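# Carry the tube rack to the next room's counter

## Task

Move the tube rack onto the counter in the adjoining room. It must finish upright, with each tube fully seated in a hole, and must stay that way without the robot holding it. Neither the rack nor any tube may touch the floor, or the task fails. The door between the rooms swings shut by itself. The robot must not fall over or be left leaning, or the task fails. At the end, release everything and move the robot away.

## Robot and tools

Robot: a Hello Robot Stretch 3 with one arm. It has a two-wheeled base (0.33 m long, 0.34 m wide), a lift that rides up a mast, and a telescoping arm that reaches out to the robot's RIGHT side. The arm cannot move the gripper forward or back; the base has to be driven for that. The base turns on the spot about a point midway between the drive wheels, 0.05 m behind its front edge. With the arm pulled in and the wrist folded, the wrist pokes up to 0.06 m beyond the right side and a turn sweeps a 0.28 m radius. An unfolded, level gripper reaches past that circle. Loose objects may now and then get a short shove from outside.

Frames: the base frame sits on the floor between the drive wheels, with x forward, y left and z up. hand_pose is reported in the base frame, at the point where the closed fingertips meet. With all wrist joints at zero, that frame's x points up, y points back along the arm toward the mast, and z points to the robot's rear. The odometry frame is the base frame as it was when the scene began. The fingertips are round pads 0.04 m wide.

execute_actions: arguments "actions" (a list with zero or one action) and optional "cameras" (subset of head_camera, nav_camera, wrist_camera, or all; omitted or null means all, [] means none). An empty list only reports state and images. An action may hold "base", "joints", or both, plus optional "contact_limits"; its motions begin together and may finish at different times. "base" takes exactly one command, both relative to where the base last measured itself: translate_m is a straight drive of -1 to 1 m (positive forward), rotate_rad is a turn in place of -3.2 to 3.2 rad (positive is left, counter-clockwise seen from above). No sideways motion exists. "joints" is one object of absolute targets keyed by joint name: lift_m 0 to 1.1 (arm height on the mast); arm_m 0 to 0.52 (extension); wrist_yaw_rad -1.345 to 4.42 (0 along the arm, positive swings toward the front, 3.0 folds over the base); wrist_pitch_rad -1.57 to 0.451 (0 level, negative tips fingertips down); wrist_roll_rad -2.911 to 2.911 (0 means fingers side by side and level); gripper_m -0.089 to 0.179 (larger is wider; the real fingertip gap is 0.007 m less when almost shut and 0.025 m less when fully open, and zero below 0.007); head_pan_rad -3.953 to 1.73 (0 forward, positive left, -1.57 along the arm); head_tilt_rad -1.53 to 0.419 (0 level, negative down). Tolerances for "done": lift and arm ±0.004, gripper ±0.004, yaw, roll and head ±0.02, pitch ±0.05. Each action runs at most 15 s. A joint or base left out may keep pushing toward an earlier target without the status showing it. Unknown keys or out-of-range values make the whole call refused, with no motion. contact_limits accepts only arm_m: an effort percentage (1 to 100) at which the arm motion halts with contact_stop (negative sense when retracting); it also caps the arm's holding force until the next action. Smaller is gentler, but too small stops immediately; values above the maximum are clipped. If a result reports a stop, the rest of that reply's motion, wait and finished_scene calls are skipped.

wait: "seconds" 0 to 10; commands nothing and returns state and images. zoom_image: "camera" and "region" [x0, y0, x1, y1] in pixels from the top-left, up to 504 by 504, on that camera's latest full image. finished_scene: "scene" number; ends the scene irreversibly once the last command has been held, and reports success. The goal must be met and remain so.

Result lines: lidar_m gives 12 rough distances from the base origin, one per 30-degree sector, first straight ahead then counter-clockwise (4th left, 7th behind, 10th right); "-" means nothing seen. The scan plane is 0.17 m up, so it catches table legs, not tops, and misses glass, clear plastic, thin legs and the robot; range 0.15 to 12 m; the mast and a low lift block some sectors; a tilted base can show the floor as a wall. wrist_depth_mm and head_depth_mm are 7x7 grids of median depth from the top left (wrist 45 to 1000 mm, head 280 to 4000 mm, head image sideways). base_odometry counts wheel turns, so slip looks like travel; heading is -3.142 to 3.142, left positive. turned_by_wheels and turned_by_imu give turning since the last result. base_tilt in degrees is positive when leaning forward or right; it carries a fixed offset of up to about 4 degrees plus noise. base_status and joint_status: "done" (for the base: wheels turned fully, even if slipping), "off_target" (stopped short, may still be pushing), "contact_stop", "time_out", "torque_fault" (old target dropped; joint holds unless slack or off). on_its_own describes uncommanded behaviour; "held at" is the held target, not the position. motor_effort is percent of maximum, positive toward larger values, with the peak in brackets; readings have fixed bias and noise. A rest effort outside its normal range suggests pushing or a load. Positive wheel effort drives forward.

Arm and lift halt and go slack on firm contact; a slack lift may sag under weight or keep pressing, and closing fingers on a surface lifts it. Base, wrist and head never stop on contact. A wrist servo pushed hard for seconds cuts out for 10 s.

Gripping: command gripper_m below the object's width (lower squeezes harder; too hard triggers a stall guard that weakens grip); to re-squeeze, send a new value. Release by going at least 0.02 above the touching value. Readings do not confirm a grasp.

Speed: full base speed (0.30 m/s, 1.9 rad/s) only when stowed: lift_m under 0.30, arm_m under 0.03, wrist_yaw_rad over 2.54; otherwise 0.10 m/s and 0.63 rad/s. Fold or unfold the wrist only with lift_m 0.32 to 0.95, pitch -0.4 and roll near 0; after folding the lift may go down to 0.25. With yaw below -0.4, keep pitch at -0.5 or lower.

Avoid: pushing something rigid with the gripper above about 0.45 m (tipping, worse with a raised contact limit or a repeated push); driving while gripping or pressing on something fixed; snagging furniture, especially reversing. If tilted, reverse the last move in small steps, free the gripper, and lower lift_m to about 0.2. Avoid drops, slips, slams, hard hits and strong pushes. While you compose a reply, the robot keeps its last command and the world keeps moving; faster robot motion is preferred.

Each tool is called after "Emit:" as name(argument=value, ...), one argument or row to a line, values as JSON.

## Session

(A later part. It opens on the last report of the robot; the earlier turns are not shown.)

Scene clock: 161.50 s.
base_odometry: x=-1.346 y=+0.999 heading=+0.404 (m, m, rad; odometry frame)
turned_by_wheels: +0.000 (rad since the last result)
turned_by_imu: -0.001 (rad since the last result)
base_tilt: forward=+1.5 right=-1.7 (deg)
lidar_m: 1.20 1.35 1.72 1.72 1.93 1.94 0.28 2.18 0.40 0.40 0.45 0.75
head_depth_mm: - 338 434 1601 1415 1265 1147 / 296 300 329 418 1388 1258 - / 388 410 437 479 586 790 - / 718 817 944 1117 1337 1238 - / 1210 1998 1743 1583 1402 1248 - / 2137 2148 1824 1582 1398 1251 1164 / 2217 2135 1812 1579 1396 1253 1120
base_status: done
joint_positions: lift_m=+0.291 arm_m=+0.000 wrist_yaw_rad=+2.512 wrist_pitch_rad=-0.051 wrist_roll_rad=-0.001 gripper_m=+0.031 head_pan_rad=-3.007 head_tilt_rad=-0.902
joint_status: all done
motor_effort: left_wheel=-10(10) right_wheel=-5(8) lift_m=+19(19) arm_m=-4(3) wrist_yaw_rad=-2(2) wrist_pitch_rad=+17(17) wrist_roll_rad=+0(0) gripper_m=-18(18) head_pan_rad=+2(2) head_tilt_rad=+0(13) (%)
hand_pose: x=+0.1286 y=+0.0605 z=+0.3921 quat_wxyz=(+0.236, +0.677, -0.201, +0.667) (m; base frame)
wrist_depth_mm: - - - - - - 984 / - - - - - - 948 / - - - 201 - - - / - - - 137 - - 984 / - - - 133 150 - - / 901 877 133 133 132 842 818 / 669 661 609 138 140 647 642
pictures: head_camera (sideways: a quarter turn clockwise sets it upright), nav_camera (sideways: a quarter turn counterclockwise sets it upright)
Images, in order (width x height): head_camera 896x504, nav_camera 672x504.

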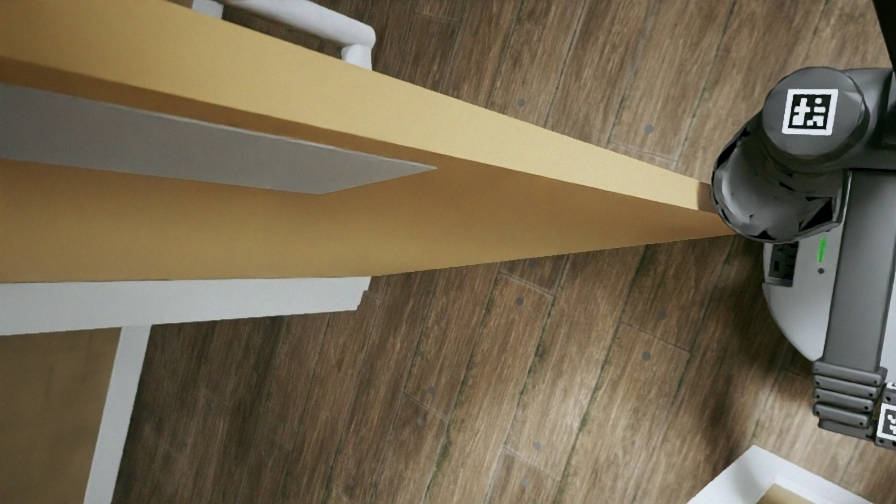

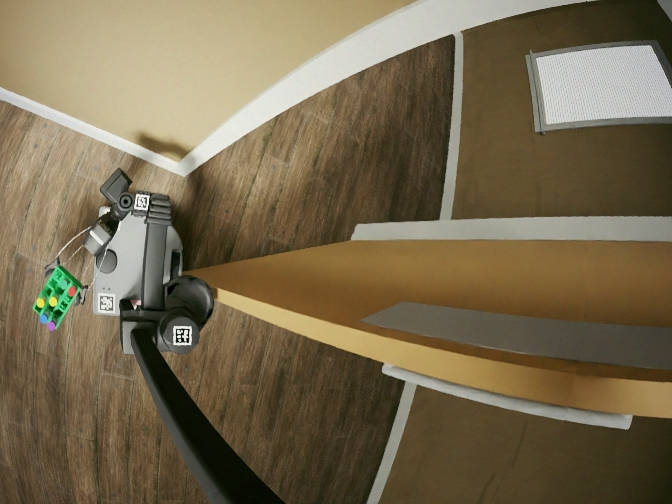

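Emit:
execute_actions(
  actions=[
    {"base": {"translate_m": 0.5}, "joints": {"lift_m": 0.86, "wrist_yaw_rad": 1.4, "head_pan_rad": -0.2, "head_tilt_rad": -0.45}},
  ],
)

Scene clock: 168.73 s.
base_odometry: x=-0.886 y=+1.196 heading=+0.404 (m, m, rad; odometry frame)
turned_by_wheels: +0.000 (rad since the last result)
turned_by_imu: -0.001 (rad since the last result)
base_tilt: forward=+1.5 right=-1.7 (deg)
lidar_m: 0.72 0.81 1.33 1.61 1.81 2.41 1.12 0.61 0.51 0.51 0.57 0.72
head_depth_mm: 1140 1235 1329 817 839 405 318 / 1139 1235 1226 816 853 428 449 / 1140 1232 1217 815 855 963 1102 / 1137 1230 1213 812 854 960 1101 / 1136 1233 1212 811 853 962 1102 / 1138 1234 1199 807 854 962 1100 / 1136 1232 1194 805 842 961 1098
base_status: done
joint_positions: lift_m=+0.859 arm_m=+0.000 wrist_yaw_rad=+1.403 wrist_pitch_rad=-0.051 wrist_roll_rad=-0.001 gripper_m=+0.031 head_pan_rad=-0.207 head_tilt_rad=-0.458
joint_status: all done
motor_effort: left_wheel=-3(5) right_wheel=+3(6) lift_m=+51(53) arm_m=-3(4) wrist_yaw_rad=-3(7) wrist_pitch_rad=+17(17) wrist_roll_rad=+0(0) gripper_m=-18(18) head_pan_rad=+3(36) head_tilt_rad=+2(22) (%)
hand_pose: x=+0.2297 y=-0.1879 z=+0.9610 quat_wxyz=(+0.552, +0.470, -0.528, +0.443) (m; base frame)
wrist_depth_mm: - - - - - 731 455 / - - - - - 716 456 / - - - 202 - 718 464 / 683 668 618 136 618 716 458 / 704 684 660 133 151 735 464 / 727 719 133 133 133 656 468 / 769 759 742 138 140 807 462
pictures: head_camera (sideways: a quarter turn clockwise sets it upright), nav_camera (sideways: a quarter turn counterclockwise sets it upright), wrist_camera
Images, in order (width x height): head_camera 896x504, nav_camera 672x504, wrist_camera 644x364.

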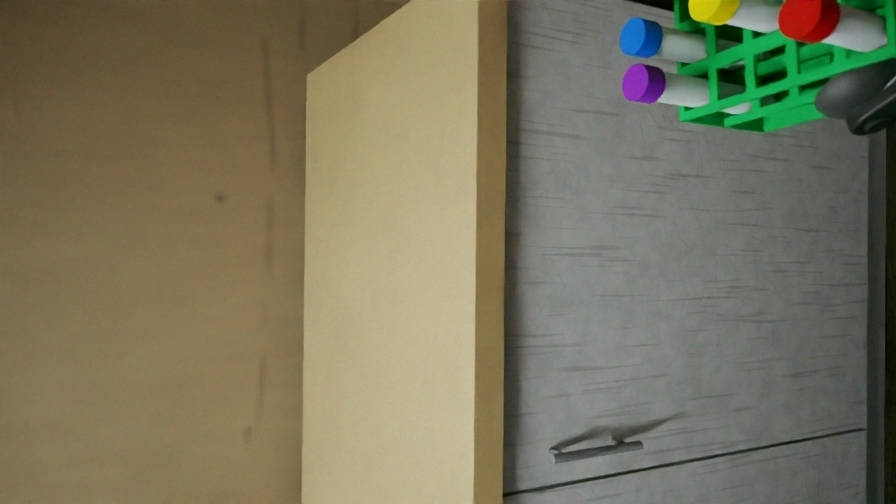

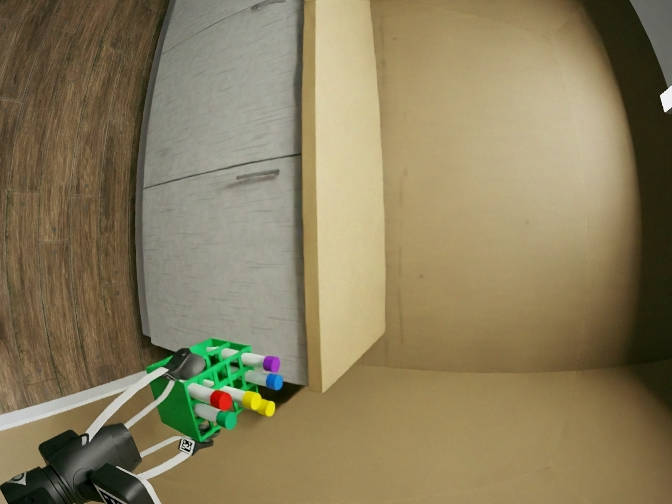

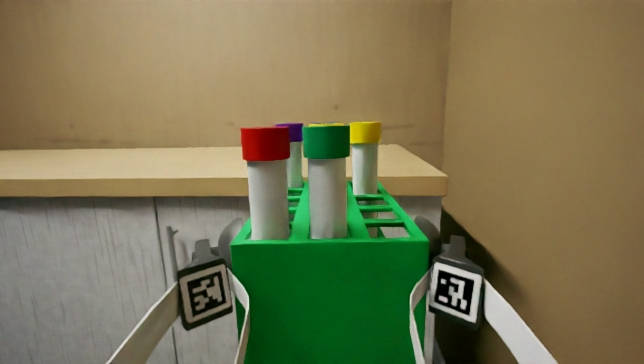

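Emit:
execute_actions(
  actions=[
    {"base": {"rotate_rad": 1.37}, "joints": {"lift_m": 0.91, "wrist_yaw_rad": 0.7, "arm_m": 0.22, "head_pan_rad": -1.5, "head_tilt_rad": -0.5}},
  ],
)

Scene clock: 172.30 s.
base_odometry: x=-0.886 y=+1.196 heading=+1.774 (m, m, rad; odometry frame)
turned_by_wheels: +1.370 (rad since the last result)
turned_by_imu: +1.365 (rad since the last result)
base_tilt: forward=+1.5 right=-1.7 (deg)
lidar_m: 1.61 1.67 2.30 1.93 0.71 0.52 0.50 0.52 0.72 0.72 0.75 1.03
head_depth_mm: 1124 1228 1104 - 891 984 1139 / 1130 1230 1103 - 905 992 1153 / 1140 1243 1095 835 - 1004 1163 / 1150 1246 1093 - 922 1014 1244 / 1159 1257 1086 601 906 1032 1244 / 1164 1271 1084 567 905 1044 1243 / 1174 1278 1083 830 920 1055 1265
base_status: done
joint_positions: lift_m=+0.909 arm_m=+0.220 wrist_yaw_rad=+0.701 wrist_pitch_rad=-0.051 wrist_roll_rad=-0.001 gripper_m=+0.031 head_pan_rad=-1.493 head_tilt_rad=-0.494
joint_status: all done
motor_effort: left_wheel=-2(9) right_wheel=+2(7) lift_m=+51(53) arm_m=+2(5) wrist_yaw_rad=-1(5) wrist_pitch_rad=+17(17) wrist_roll_rad=+0(0) gripper_m=-18(17) head_pan_rad=-3(39) head_tilt_rad=-3(6) (%)
hand_pose: x=+0.1428 y=-0.5593 z=+1.0109 quat_wxyz=(+0.671, +0.260, -0.657, +0.226) (m; base frame)
wrist_depth_mm: - - - - 902 757 637 / - - - - 930 771 666 / - - - 202 943 786 692 / - - 699 137 730 747 657 / - 967 544 134 151 432 419 / - - 132 133 132 305 300 / - - 638 138 140 259 233
pictures: head_camera (sideways: a quarter turn clockwise sets it upright), nav_camera (sideways: a quarter turn counterclockwise sets it upright), wrist_camera
Images, in order (width x height): head_camera 896x504, nav_camera 672x504, wrist_camera 644x364.

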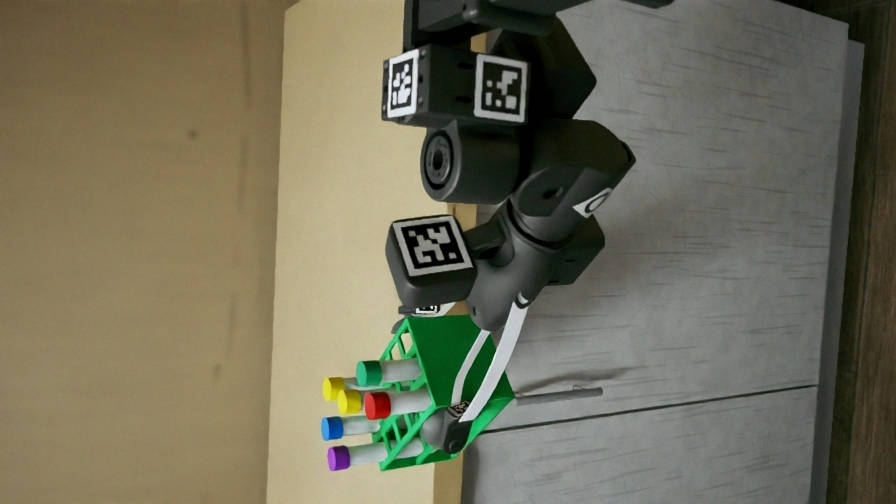

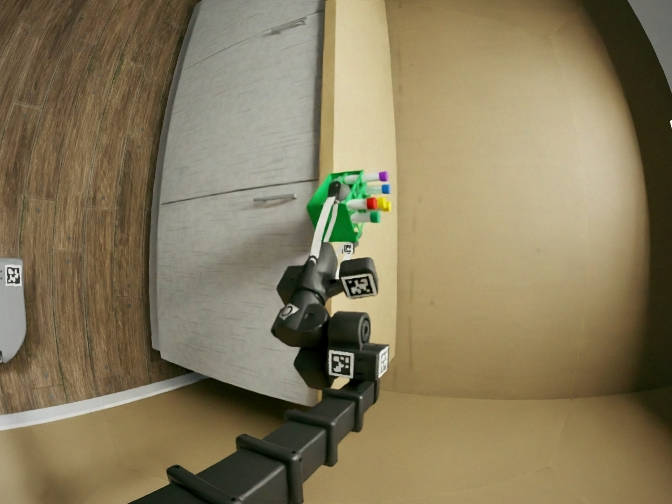

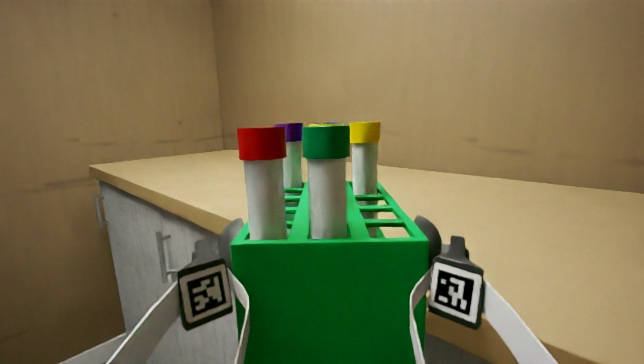

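Emit:
execute_actions(
  actions=[
    {"joints": {"wrist_yaw_rad": -0.035, "arm_m": 0.49, "head_pan_rad": -1.55, "head_tilt_rad": -0.42}},
  ],
)

Scene clock: 175.97 s.
base_odometry: x=-0.886 y=+1.196 heading=+1.774 (m, m, rad; odometry frame)
turned_by_wheels: +0.000 (rad since the last result)
turned_by_imu: -0.001 (rad since the last result)
base_tilt: forward=+1.6 right=-1.7 (deg)
lidar_m: 1.61 1.68 2.30 1.93 0.71 0.52 0.50 0.53 0.72 0.72 0.75 1.03
head_depth_mm: 1136 1223 1297 974 - 945 1069 / 1139 1228 1304 806 838 933 1053 / 1144 1237 1291 785 842 939 1058 / 1145 1235 1296 825 843 940 1060 / 1148 1243 1297 858 846 945 1065 / 1149 1243 1300 857 848 950 1069 / 1155 1251 1303 856 849 950 1077
base_status: not commanded
joint_positions: lift_m=+0.909 arm_m=+0.490 wrist_yaw_rad=-0.033 wrist_pitch_rad=-0.051 wrist_roll_rad=-0.001 gripper_m=+0.031 head_pan_rad=-1.543 head_tilt_rad=-0.428
joint_status: all done
motor_effort: left_wheel=-2(3) right_wheel=+2(2) lift_m=+50(51) arm_m=+2(4) wrist_yaw_rad=-2(7) wrist_pitch_rad=+17(17) wrist_roll_rad=+0(0) gripper_m=-18(18) head_pan_rad=-2(9) head_tilt_rad=+2(10) (%)
hand_pose: x=-0.0299 y=-0.8891 z=+1.0109 quat_wxyz=(+0.707, +0.007, -0.706, -0.030) (m; base frame)
wrist_depth_mm: 554 560 565 556 550 542 544 / 580 588 574 571 579 570 552 / 598 608 595 199 587 610 553 / 624 619 612 135 605 623 557 / 472 458 390 133 150 425 543 / 321 323 133 133 133 303 303 / 244 242 219 138 140 232 232
pictures: head_camera (sideways: a quarter turn clockwise sets it upright), nav_camera (sideways: a quarter turn counterclockwise sets it upright), wrist_camera
Images, in order (width x height): head_camera 896x504, nav_camera 672x504, wrist_camera 644x364.

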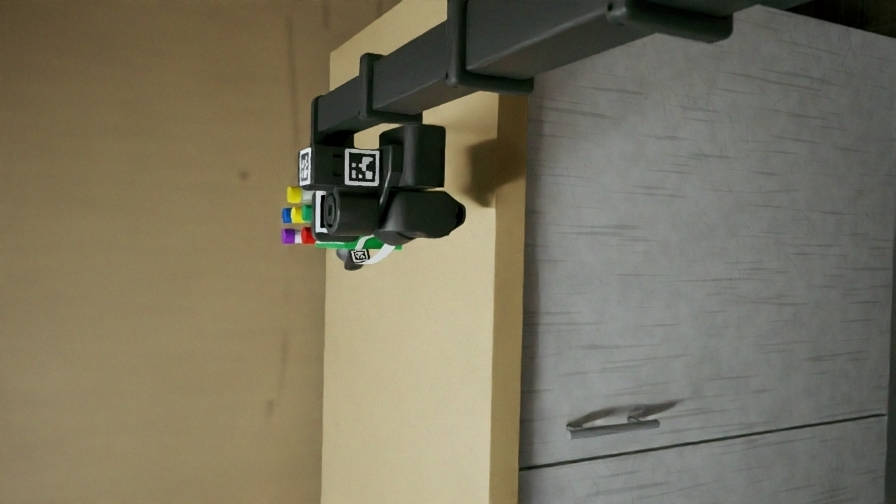

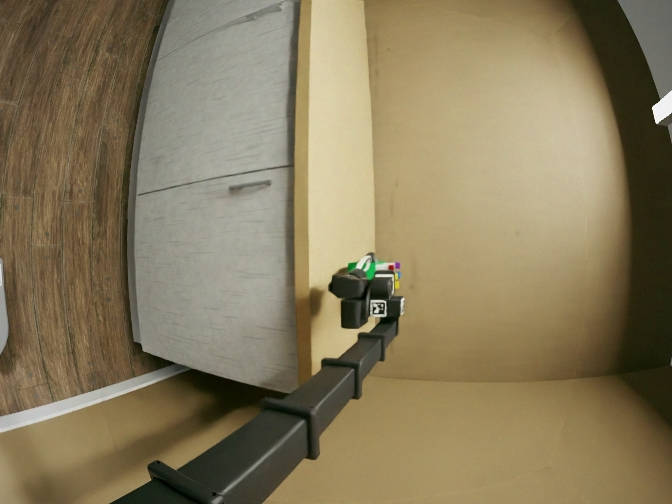

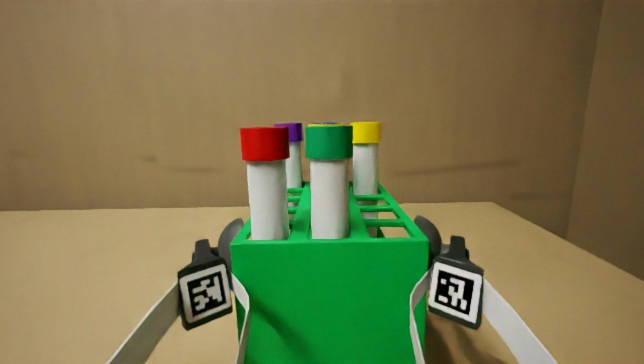

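Emit:
execute_actions(
  actions=[
    {"joints": {"lift_m": 0.871}},
  ],
  cameras=["wrist_camera", "head_camera"],
)

Scene clock: 177.70 s.
base_odometry: x=-0.886 y=+1.196 heading=+1.774 (m, m, rad; odometry frame)
turned_by_wheels: +0.000 (rad since the last result)
turned_by_imu: +0.000 (rad since the last result)
base_tilt: forward=+1.5 right=-1.6 (deg)
lidar_m: 1.61 1.67 2.31 1.94 0.72 0.52 0.51 0.53 0.72 0.72 0.75 1.03
head_depth_mm: 1137 1217 1300 914 - - 1075 / 1139 1232 1298 - 849 931 1054 / 1146 1234 1306 778 840 939 1058 / 1138 1235 1296 820 843 940 1061 / 1148 1236 1296 859 845 945 1070 / 1152 1238 1301 859 849 948 1071 / 1150 1249 1305 855 849 951 1076
base_status: not commanded
joint_positions: lift_m=+0.872 arm_m=+0.490 wrist_yaw_rad=-0.033 wrist_pitch_rad=-0.051 wrist_roll_rad=-0.001 gripper_m=+0.031 head_pan_rad=-1.543 head_tilt_rad=-0.428
joint_status: all done
motor_effort: left_wheel=-2(1) right_wheel=+2(2) lift_m=+19(45) arm_m=+2(2) wrist_yaw_rad=-2(1) wrist_pitch_rad=+17(17) wrist_roll_rad=+0(0) gripper_m=-18(18) head_pan_rad=-3(3) head_tilt_rad=+3(2) (%)
hand_pose: x=-0.0299 y=-0.8891 z=+0.9731 quat_wxyz=(+0.707, +0.007, -0.706, -0.030) (m; base frame)
wrist_depth_mm: 571 550 560 552 562 551 542 / 583 583 584 573 577 581 553 / 601 607 599 202 589 597 561 / 607 608 537 202 604 606 560 / 361 352 298 134 152 328 326 / 248 246 133 133 133 234 231 / 189 188 170 138 140 180 179
pictures: head_camera (sideways: a quarter turn clockwise sets it upright), wrist_camera
Images, in order (width x height): head_camera 896x504, wrist_camera 644x364.

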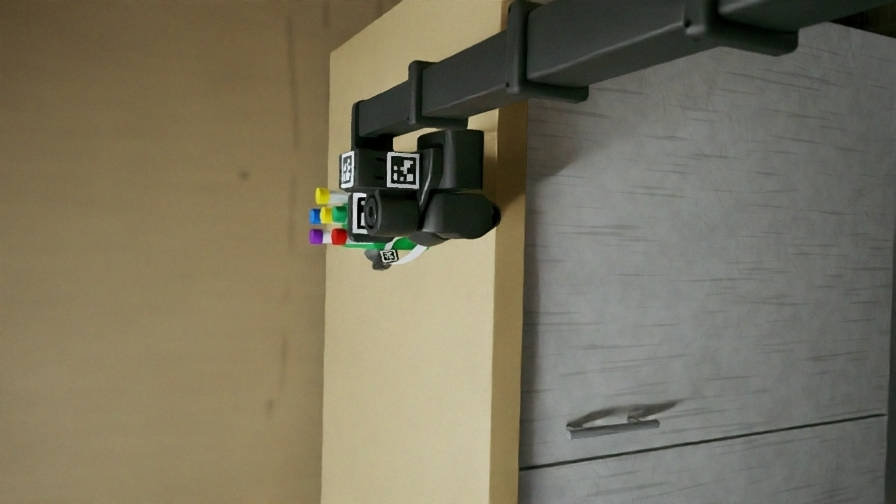

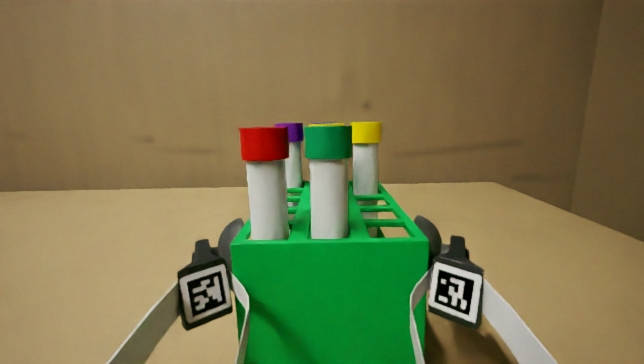

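Emit:
execute_actions(
  actions=[
    {"joints": {"gripper_m": 0.13, "wrist_pitch_rad": -0.03}},
  ],
  cameras=["wrist_camera", "head_camera"],
)

Scene clock: 179.47 s.
base_odometry: x=-0.886 y=+1.196 heading=+1.774 (m, m, rad; odometry frame)
turned_by_wheels: +0.000 (rad since the last result)
turned_by_imu: +0.000 (rad since the last result)
base_tilt: forward=+1.5 right=-1.7 (deg)
lidar_m: 1.61 1.68 2.31 1.94 0.72 0.52 0.51 0.52 0.72 0.72 0.75 1.03
head_depth_mm: 1135 1221 1296 915 - - 1068 / 1137 1228 1294 - 849 932 1051 / 1139 1229 1304 775 841 934 1057 / 1143 1238 1297 820 843 942 1065 / 1149 1235 1298 860 844 945 1070 / 1154 1241 1298 856 848 947 1071 / 1157 1247 1304 856 850 951 1079
base_status: not commanded
joint_positions: lift_m=+0.872 arm_m=+0.490 wrist_yaw_rad=-0.033 wrist_pitch_rad=-0.054 wrist_roll_rad=-0.001 gripper_m=+0.130 head_pan_rad=-1.543 head_tilt_rad=-0.428
joint_status: all done
motor_effort: left_wheel=-2(3) right_wheel=+2(2) lift_m=+19(19) arm_m=+2(2) wrist_yaw_rad=-2(2) wrist_pitch_rad=+13(15) wrist_roll_rad=+0(0) gripper_m=+0(81) head_pan_rad=-3(3) head_tilt_rad=+2(1) (%)
hand_pose: x=-0.0299 y=-0.8890 z=+0.9724 quat_wxyz=(+0.707, +0.008, -0.706, -0.031) (m; base frame)
wrist_depth_mm: 570 568 566 558 550 556 558 / 589 578 572 577 583 572 559 / 607 594 590 198 599 595 557 / 606 618 521 134 614 599 568 / 356 355 296 131 193 356 327 / 249 262 134 132 132 - 231 / 188 177 170 136 139 176 179
pictures: head_camera (sideways: a quarter turn clockwise sets it upright), wrist_camera
Images, in order (width x height): head_camera 896x504, wrist_camera 644x364.

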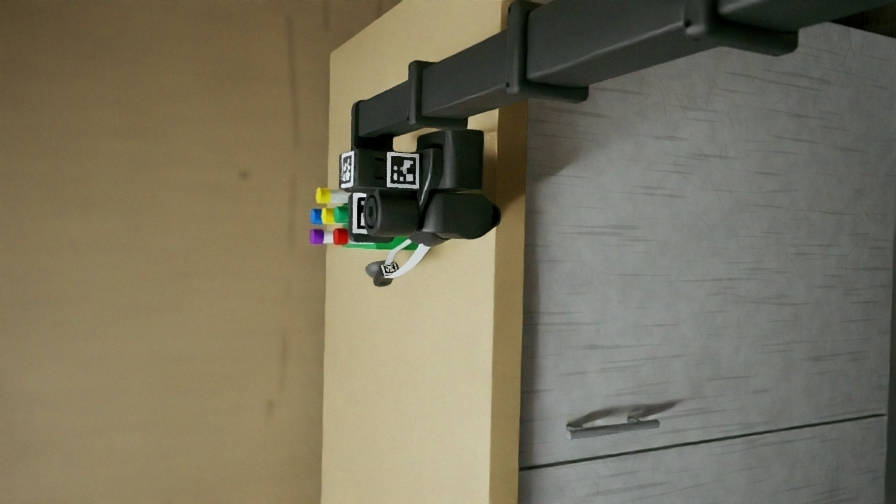

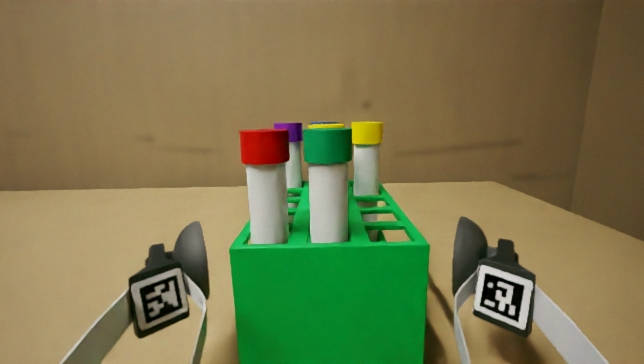

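Emit:
execute_actions(
  actions=[
    {"joints": {"arm_m": 0.1, "lift_m": 0.878}},
  ],
)

Scene clock: 183.67 s.
base_odometry: x=-0.886 y=+1.196 heading=+1.774 (m, m, rad; odometry frame)
turned_by_wheels: +0.000 (rad since the last result)
turned_by_imu: -0.001 (rad since the last result)
base_tilt: forward=+1.5 right=-1.7 (deg)
lidar_m: 1.61 1.68 2.30 1.94 0.72 0.52 0.51 0.53 0.72 0.72 0.75 1.03
head_depth_mm: 1136 1223 1294 869 833 - - / 1138 1231 1288 868 823 - - / 1142 1231 1291 866 817 - - / 1149 1236 1291 864 831 948 1061 / 1150 1235 1299 862 850 943 1065 / 1155 1243 1305 858 849 947 1069 / 1153 1247 1300 854 853 950 1076
base_status: not commanded
joint_positions: lift_m=+0.877 arm_m=+0.100 wrist_yaw_rad=-0.034 wrist_pitch_rad=-0.054 wrist_roll_rad=-0.001 gripper_m=+0.130 head_pan_rad=-1.543 head_tilt_rad=-0.428
joint_status: all done
motor_effort: left_wheel=-2(3) right_wheel=+2(2) lift_m=+50(52) arm_m=-4(2) wrist_yaw_rad=-2(2) wrist_pitch_rad=+13(13) wrist_roll_rad=+0(0) gripper_m=+0(0) head_pan_rad=-3(3) head_tilt_rad=+2(2) (%)
hand_pose: x=-0.0300 y=-0.4998 z=+0.9782 quat_wxyz=(+0.707, +0.008, -0.706, -0.031) (m; base frame)
wrist_depth_mm: 931 905 915 931 935 829 549 / 958 987 914 939 956 848 548 / - 965 983 1000 998 841 564 / 708 686 656 524 616 738 562 / 381 375 376 380 375 379 510 / 419 419 413 412 409 - 534 / 428 430 429 429 429 428 541
pictures: head_camera (sideways: a quarter turn clockwise sets it upright), nav_camera (sideways: a quarter turn counterclockwise sets it upright), wrist_camera
Images, in order (width x height): head_camera 896x504, nav_camera 672x504, wrist_camera 644x364.

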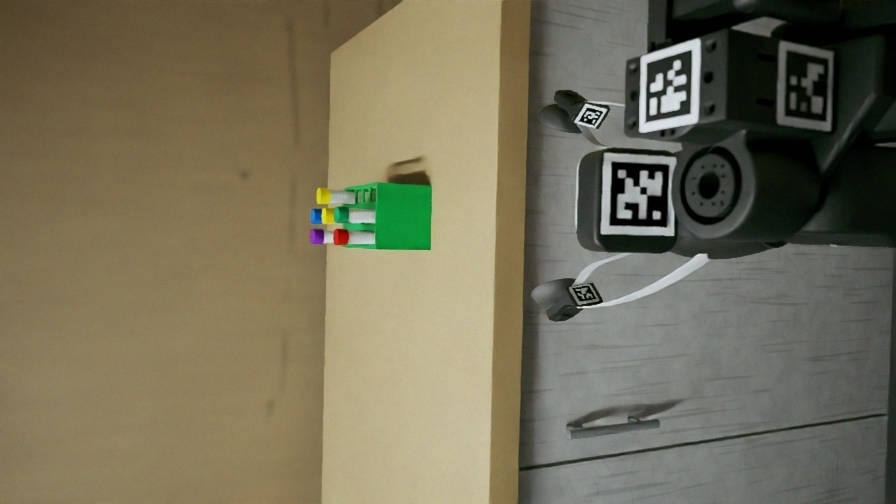

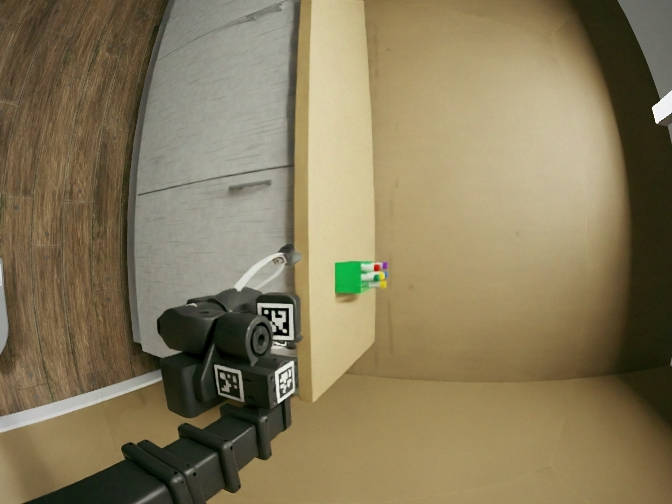

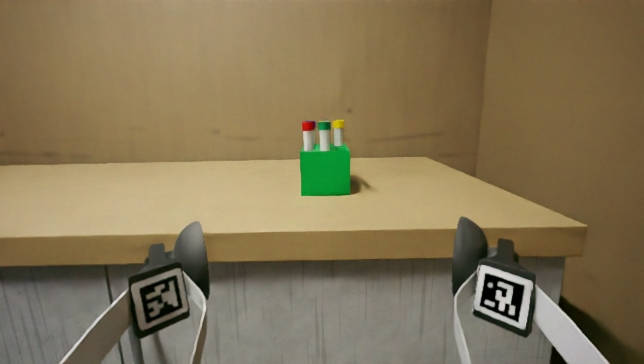

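Emit:
zoom_image(
  camera="wrist_camera",
  region=[280, 105, 380, 205],
)

Emit:
zoom_image(
  camera="head_camera",
  region=[295, 150, 445, 270],
)

Region (280, 105, 380, 205) of wrist_camera's 644x364 image, scaled by 5.040.

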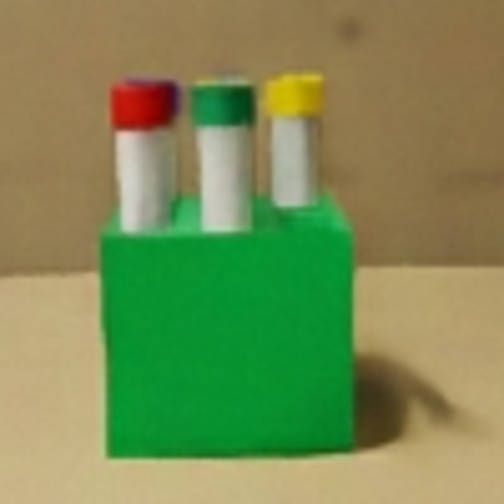

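Region (295, 150, 445, 270) of head_camera's 896x504 image, scaled by 3.360, with more detail than that image has; it fills the top 403 rows of this view, and the rest is white.

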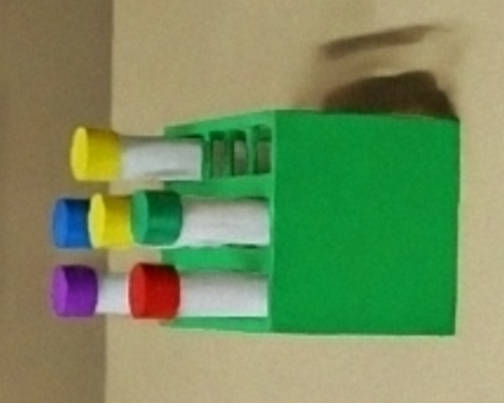

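Emit:
execute_actions(
  actions=[
    {"joints": {"arm_m": 0.0, "wrist_yaw_rad": 1.2}},
  ],
  cameras=["head_camera"],
)

Scene clock: 185.93 s.
base_odometry: x=-0.886 y=+1.196 heading=+1.774 (m, m, rad; odometry frame)
turned_by_wheels: +0.000 (rad since the last result)
turned_by_imu: -0.001 (rad since the last result)
base_tilt: forward=+1.4 right=-1.7 (deg)
lidar_m: 1.61 1.68 2.30 1.94 0.72 0.52 0.50 0.53 0.72 0.72 0.75 1.03
head_depth_mm: 1134 1224 1300 870 835 929 1048 / 1143 1227 1288 867 837 931 1035 / 1144 1231 1294 866 841 936 1055 / 1146 1232 1290 865 842 942 1059 / 1150 1235 1296 860 847 947 1068 / 1151 1239 1306 858 848 945 1046 / 1153 1243 1302 857 851 950 1055
base_status: not commanded
joint_positions: lift_m=+0.877 arm_m=+0.000 wrist_yaw_rad=+1.197 wrist_pitch_rad=-0.054 wrist_roll_rad=-0.001 gripper_m=+0.130 head_pan_rad=-1.543 head_tilt_rad=-0.428
joint_status: all done
motor_effort: left_wheel=-2(2) right_wheel=+3(2) lift_m=+50(50) arm_m=-4(2) wrist_yaw_rad=+3(4) wrist_pitch_rad=+13(13) wrist_roll_rad=+0(0) gripper_m=-1(0) head_pan_rad=-3(3) head_tilt_rad=+2(3) (%)
hand_pose: x=+0.2156 y=-0.2383 z=+0.9782 quat_wxyz=(+0.595, +0.414, -0.573, +0.383) (m; base frame)
wrist_depth_mm: - - - - - - 972 / - - - - - - 969 / - - - - - - - / - - - - 907 666 576 / - - - - 972 619 474 / - - - - 982 - 484 / - - - - - 642 471
pictures: head_camera (sideways: a quarter turn clockwise sets it upright)
Images, in order (width x height): head_camera 896x504.

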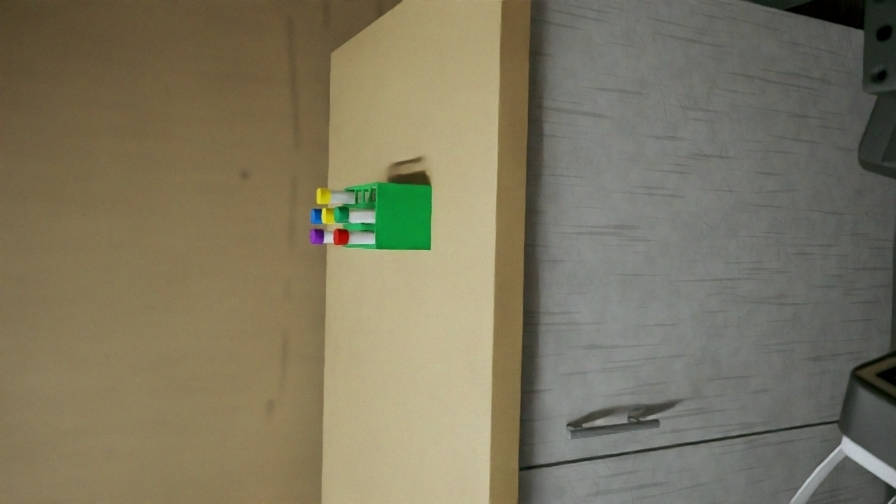

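Emit:
finished_scene(
  scene=1,
)

The scene is finished: the task was done.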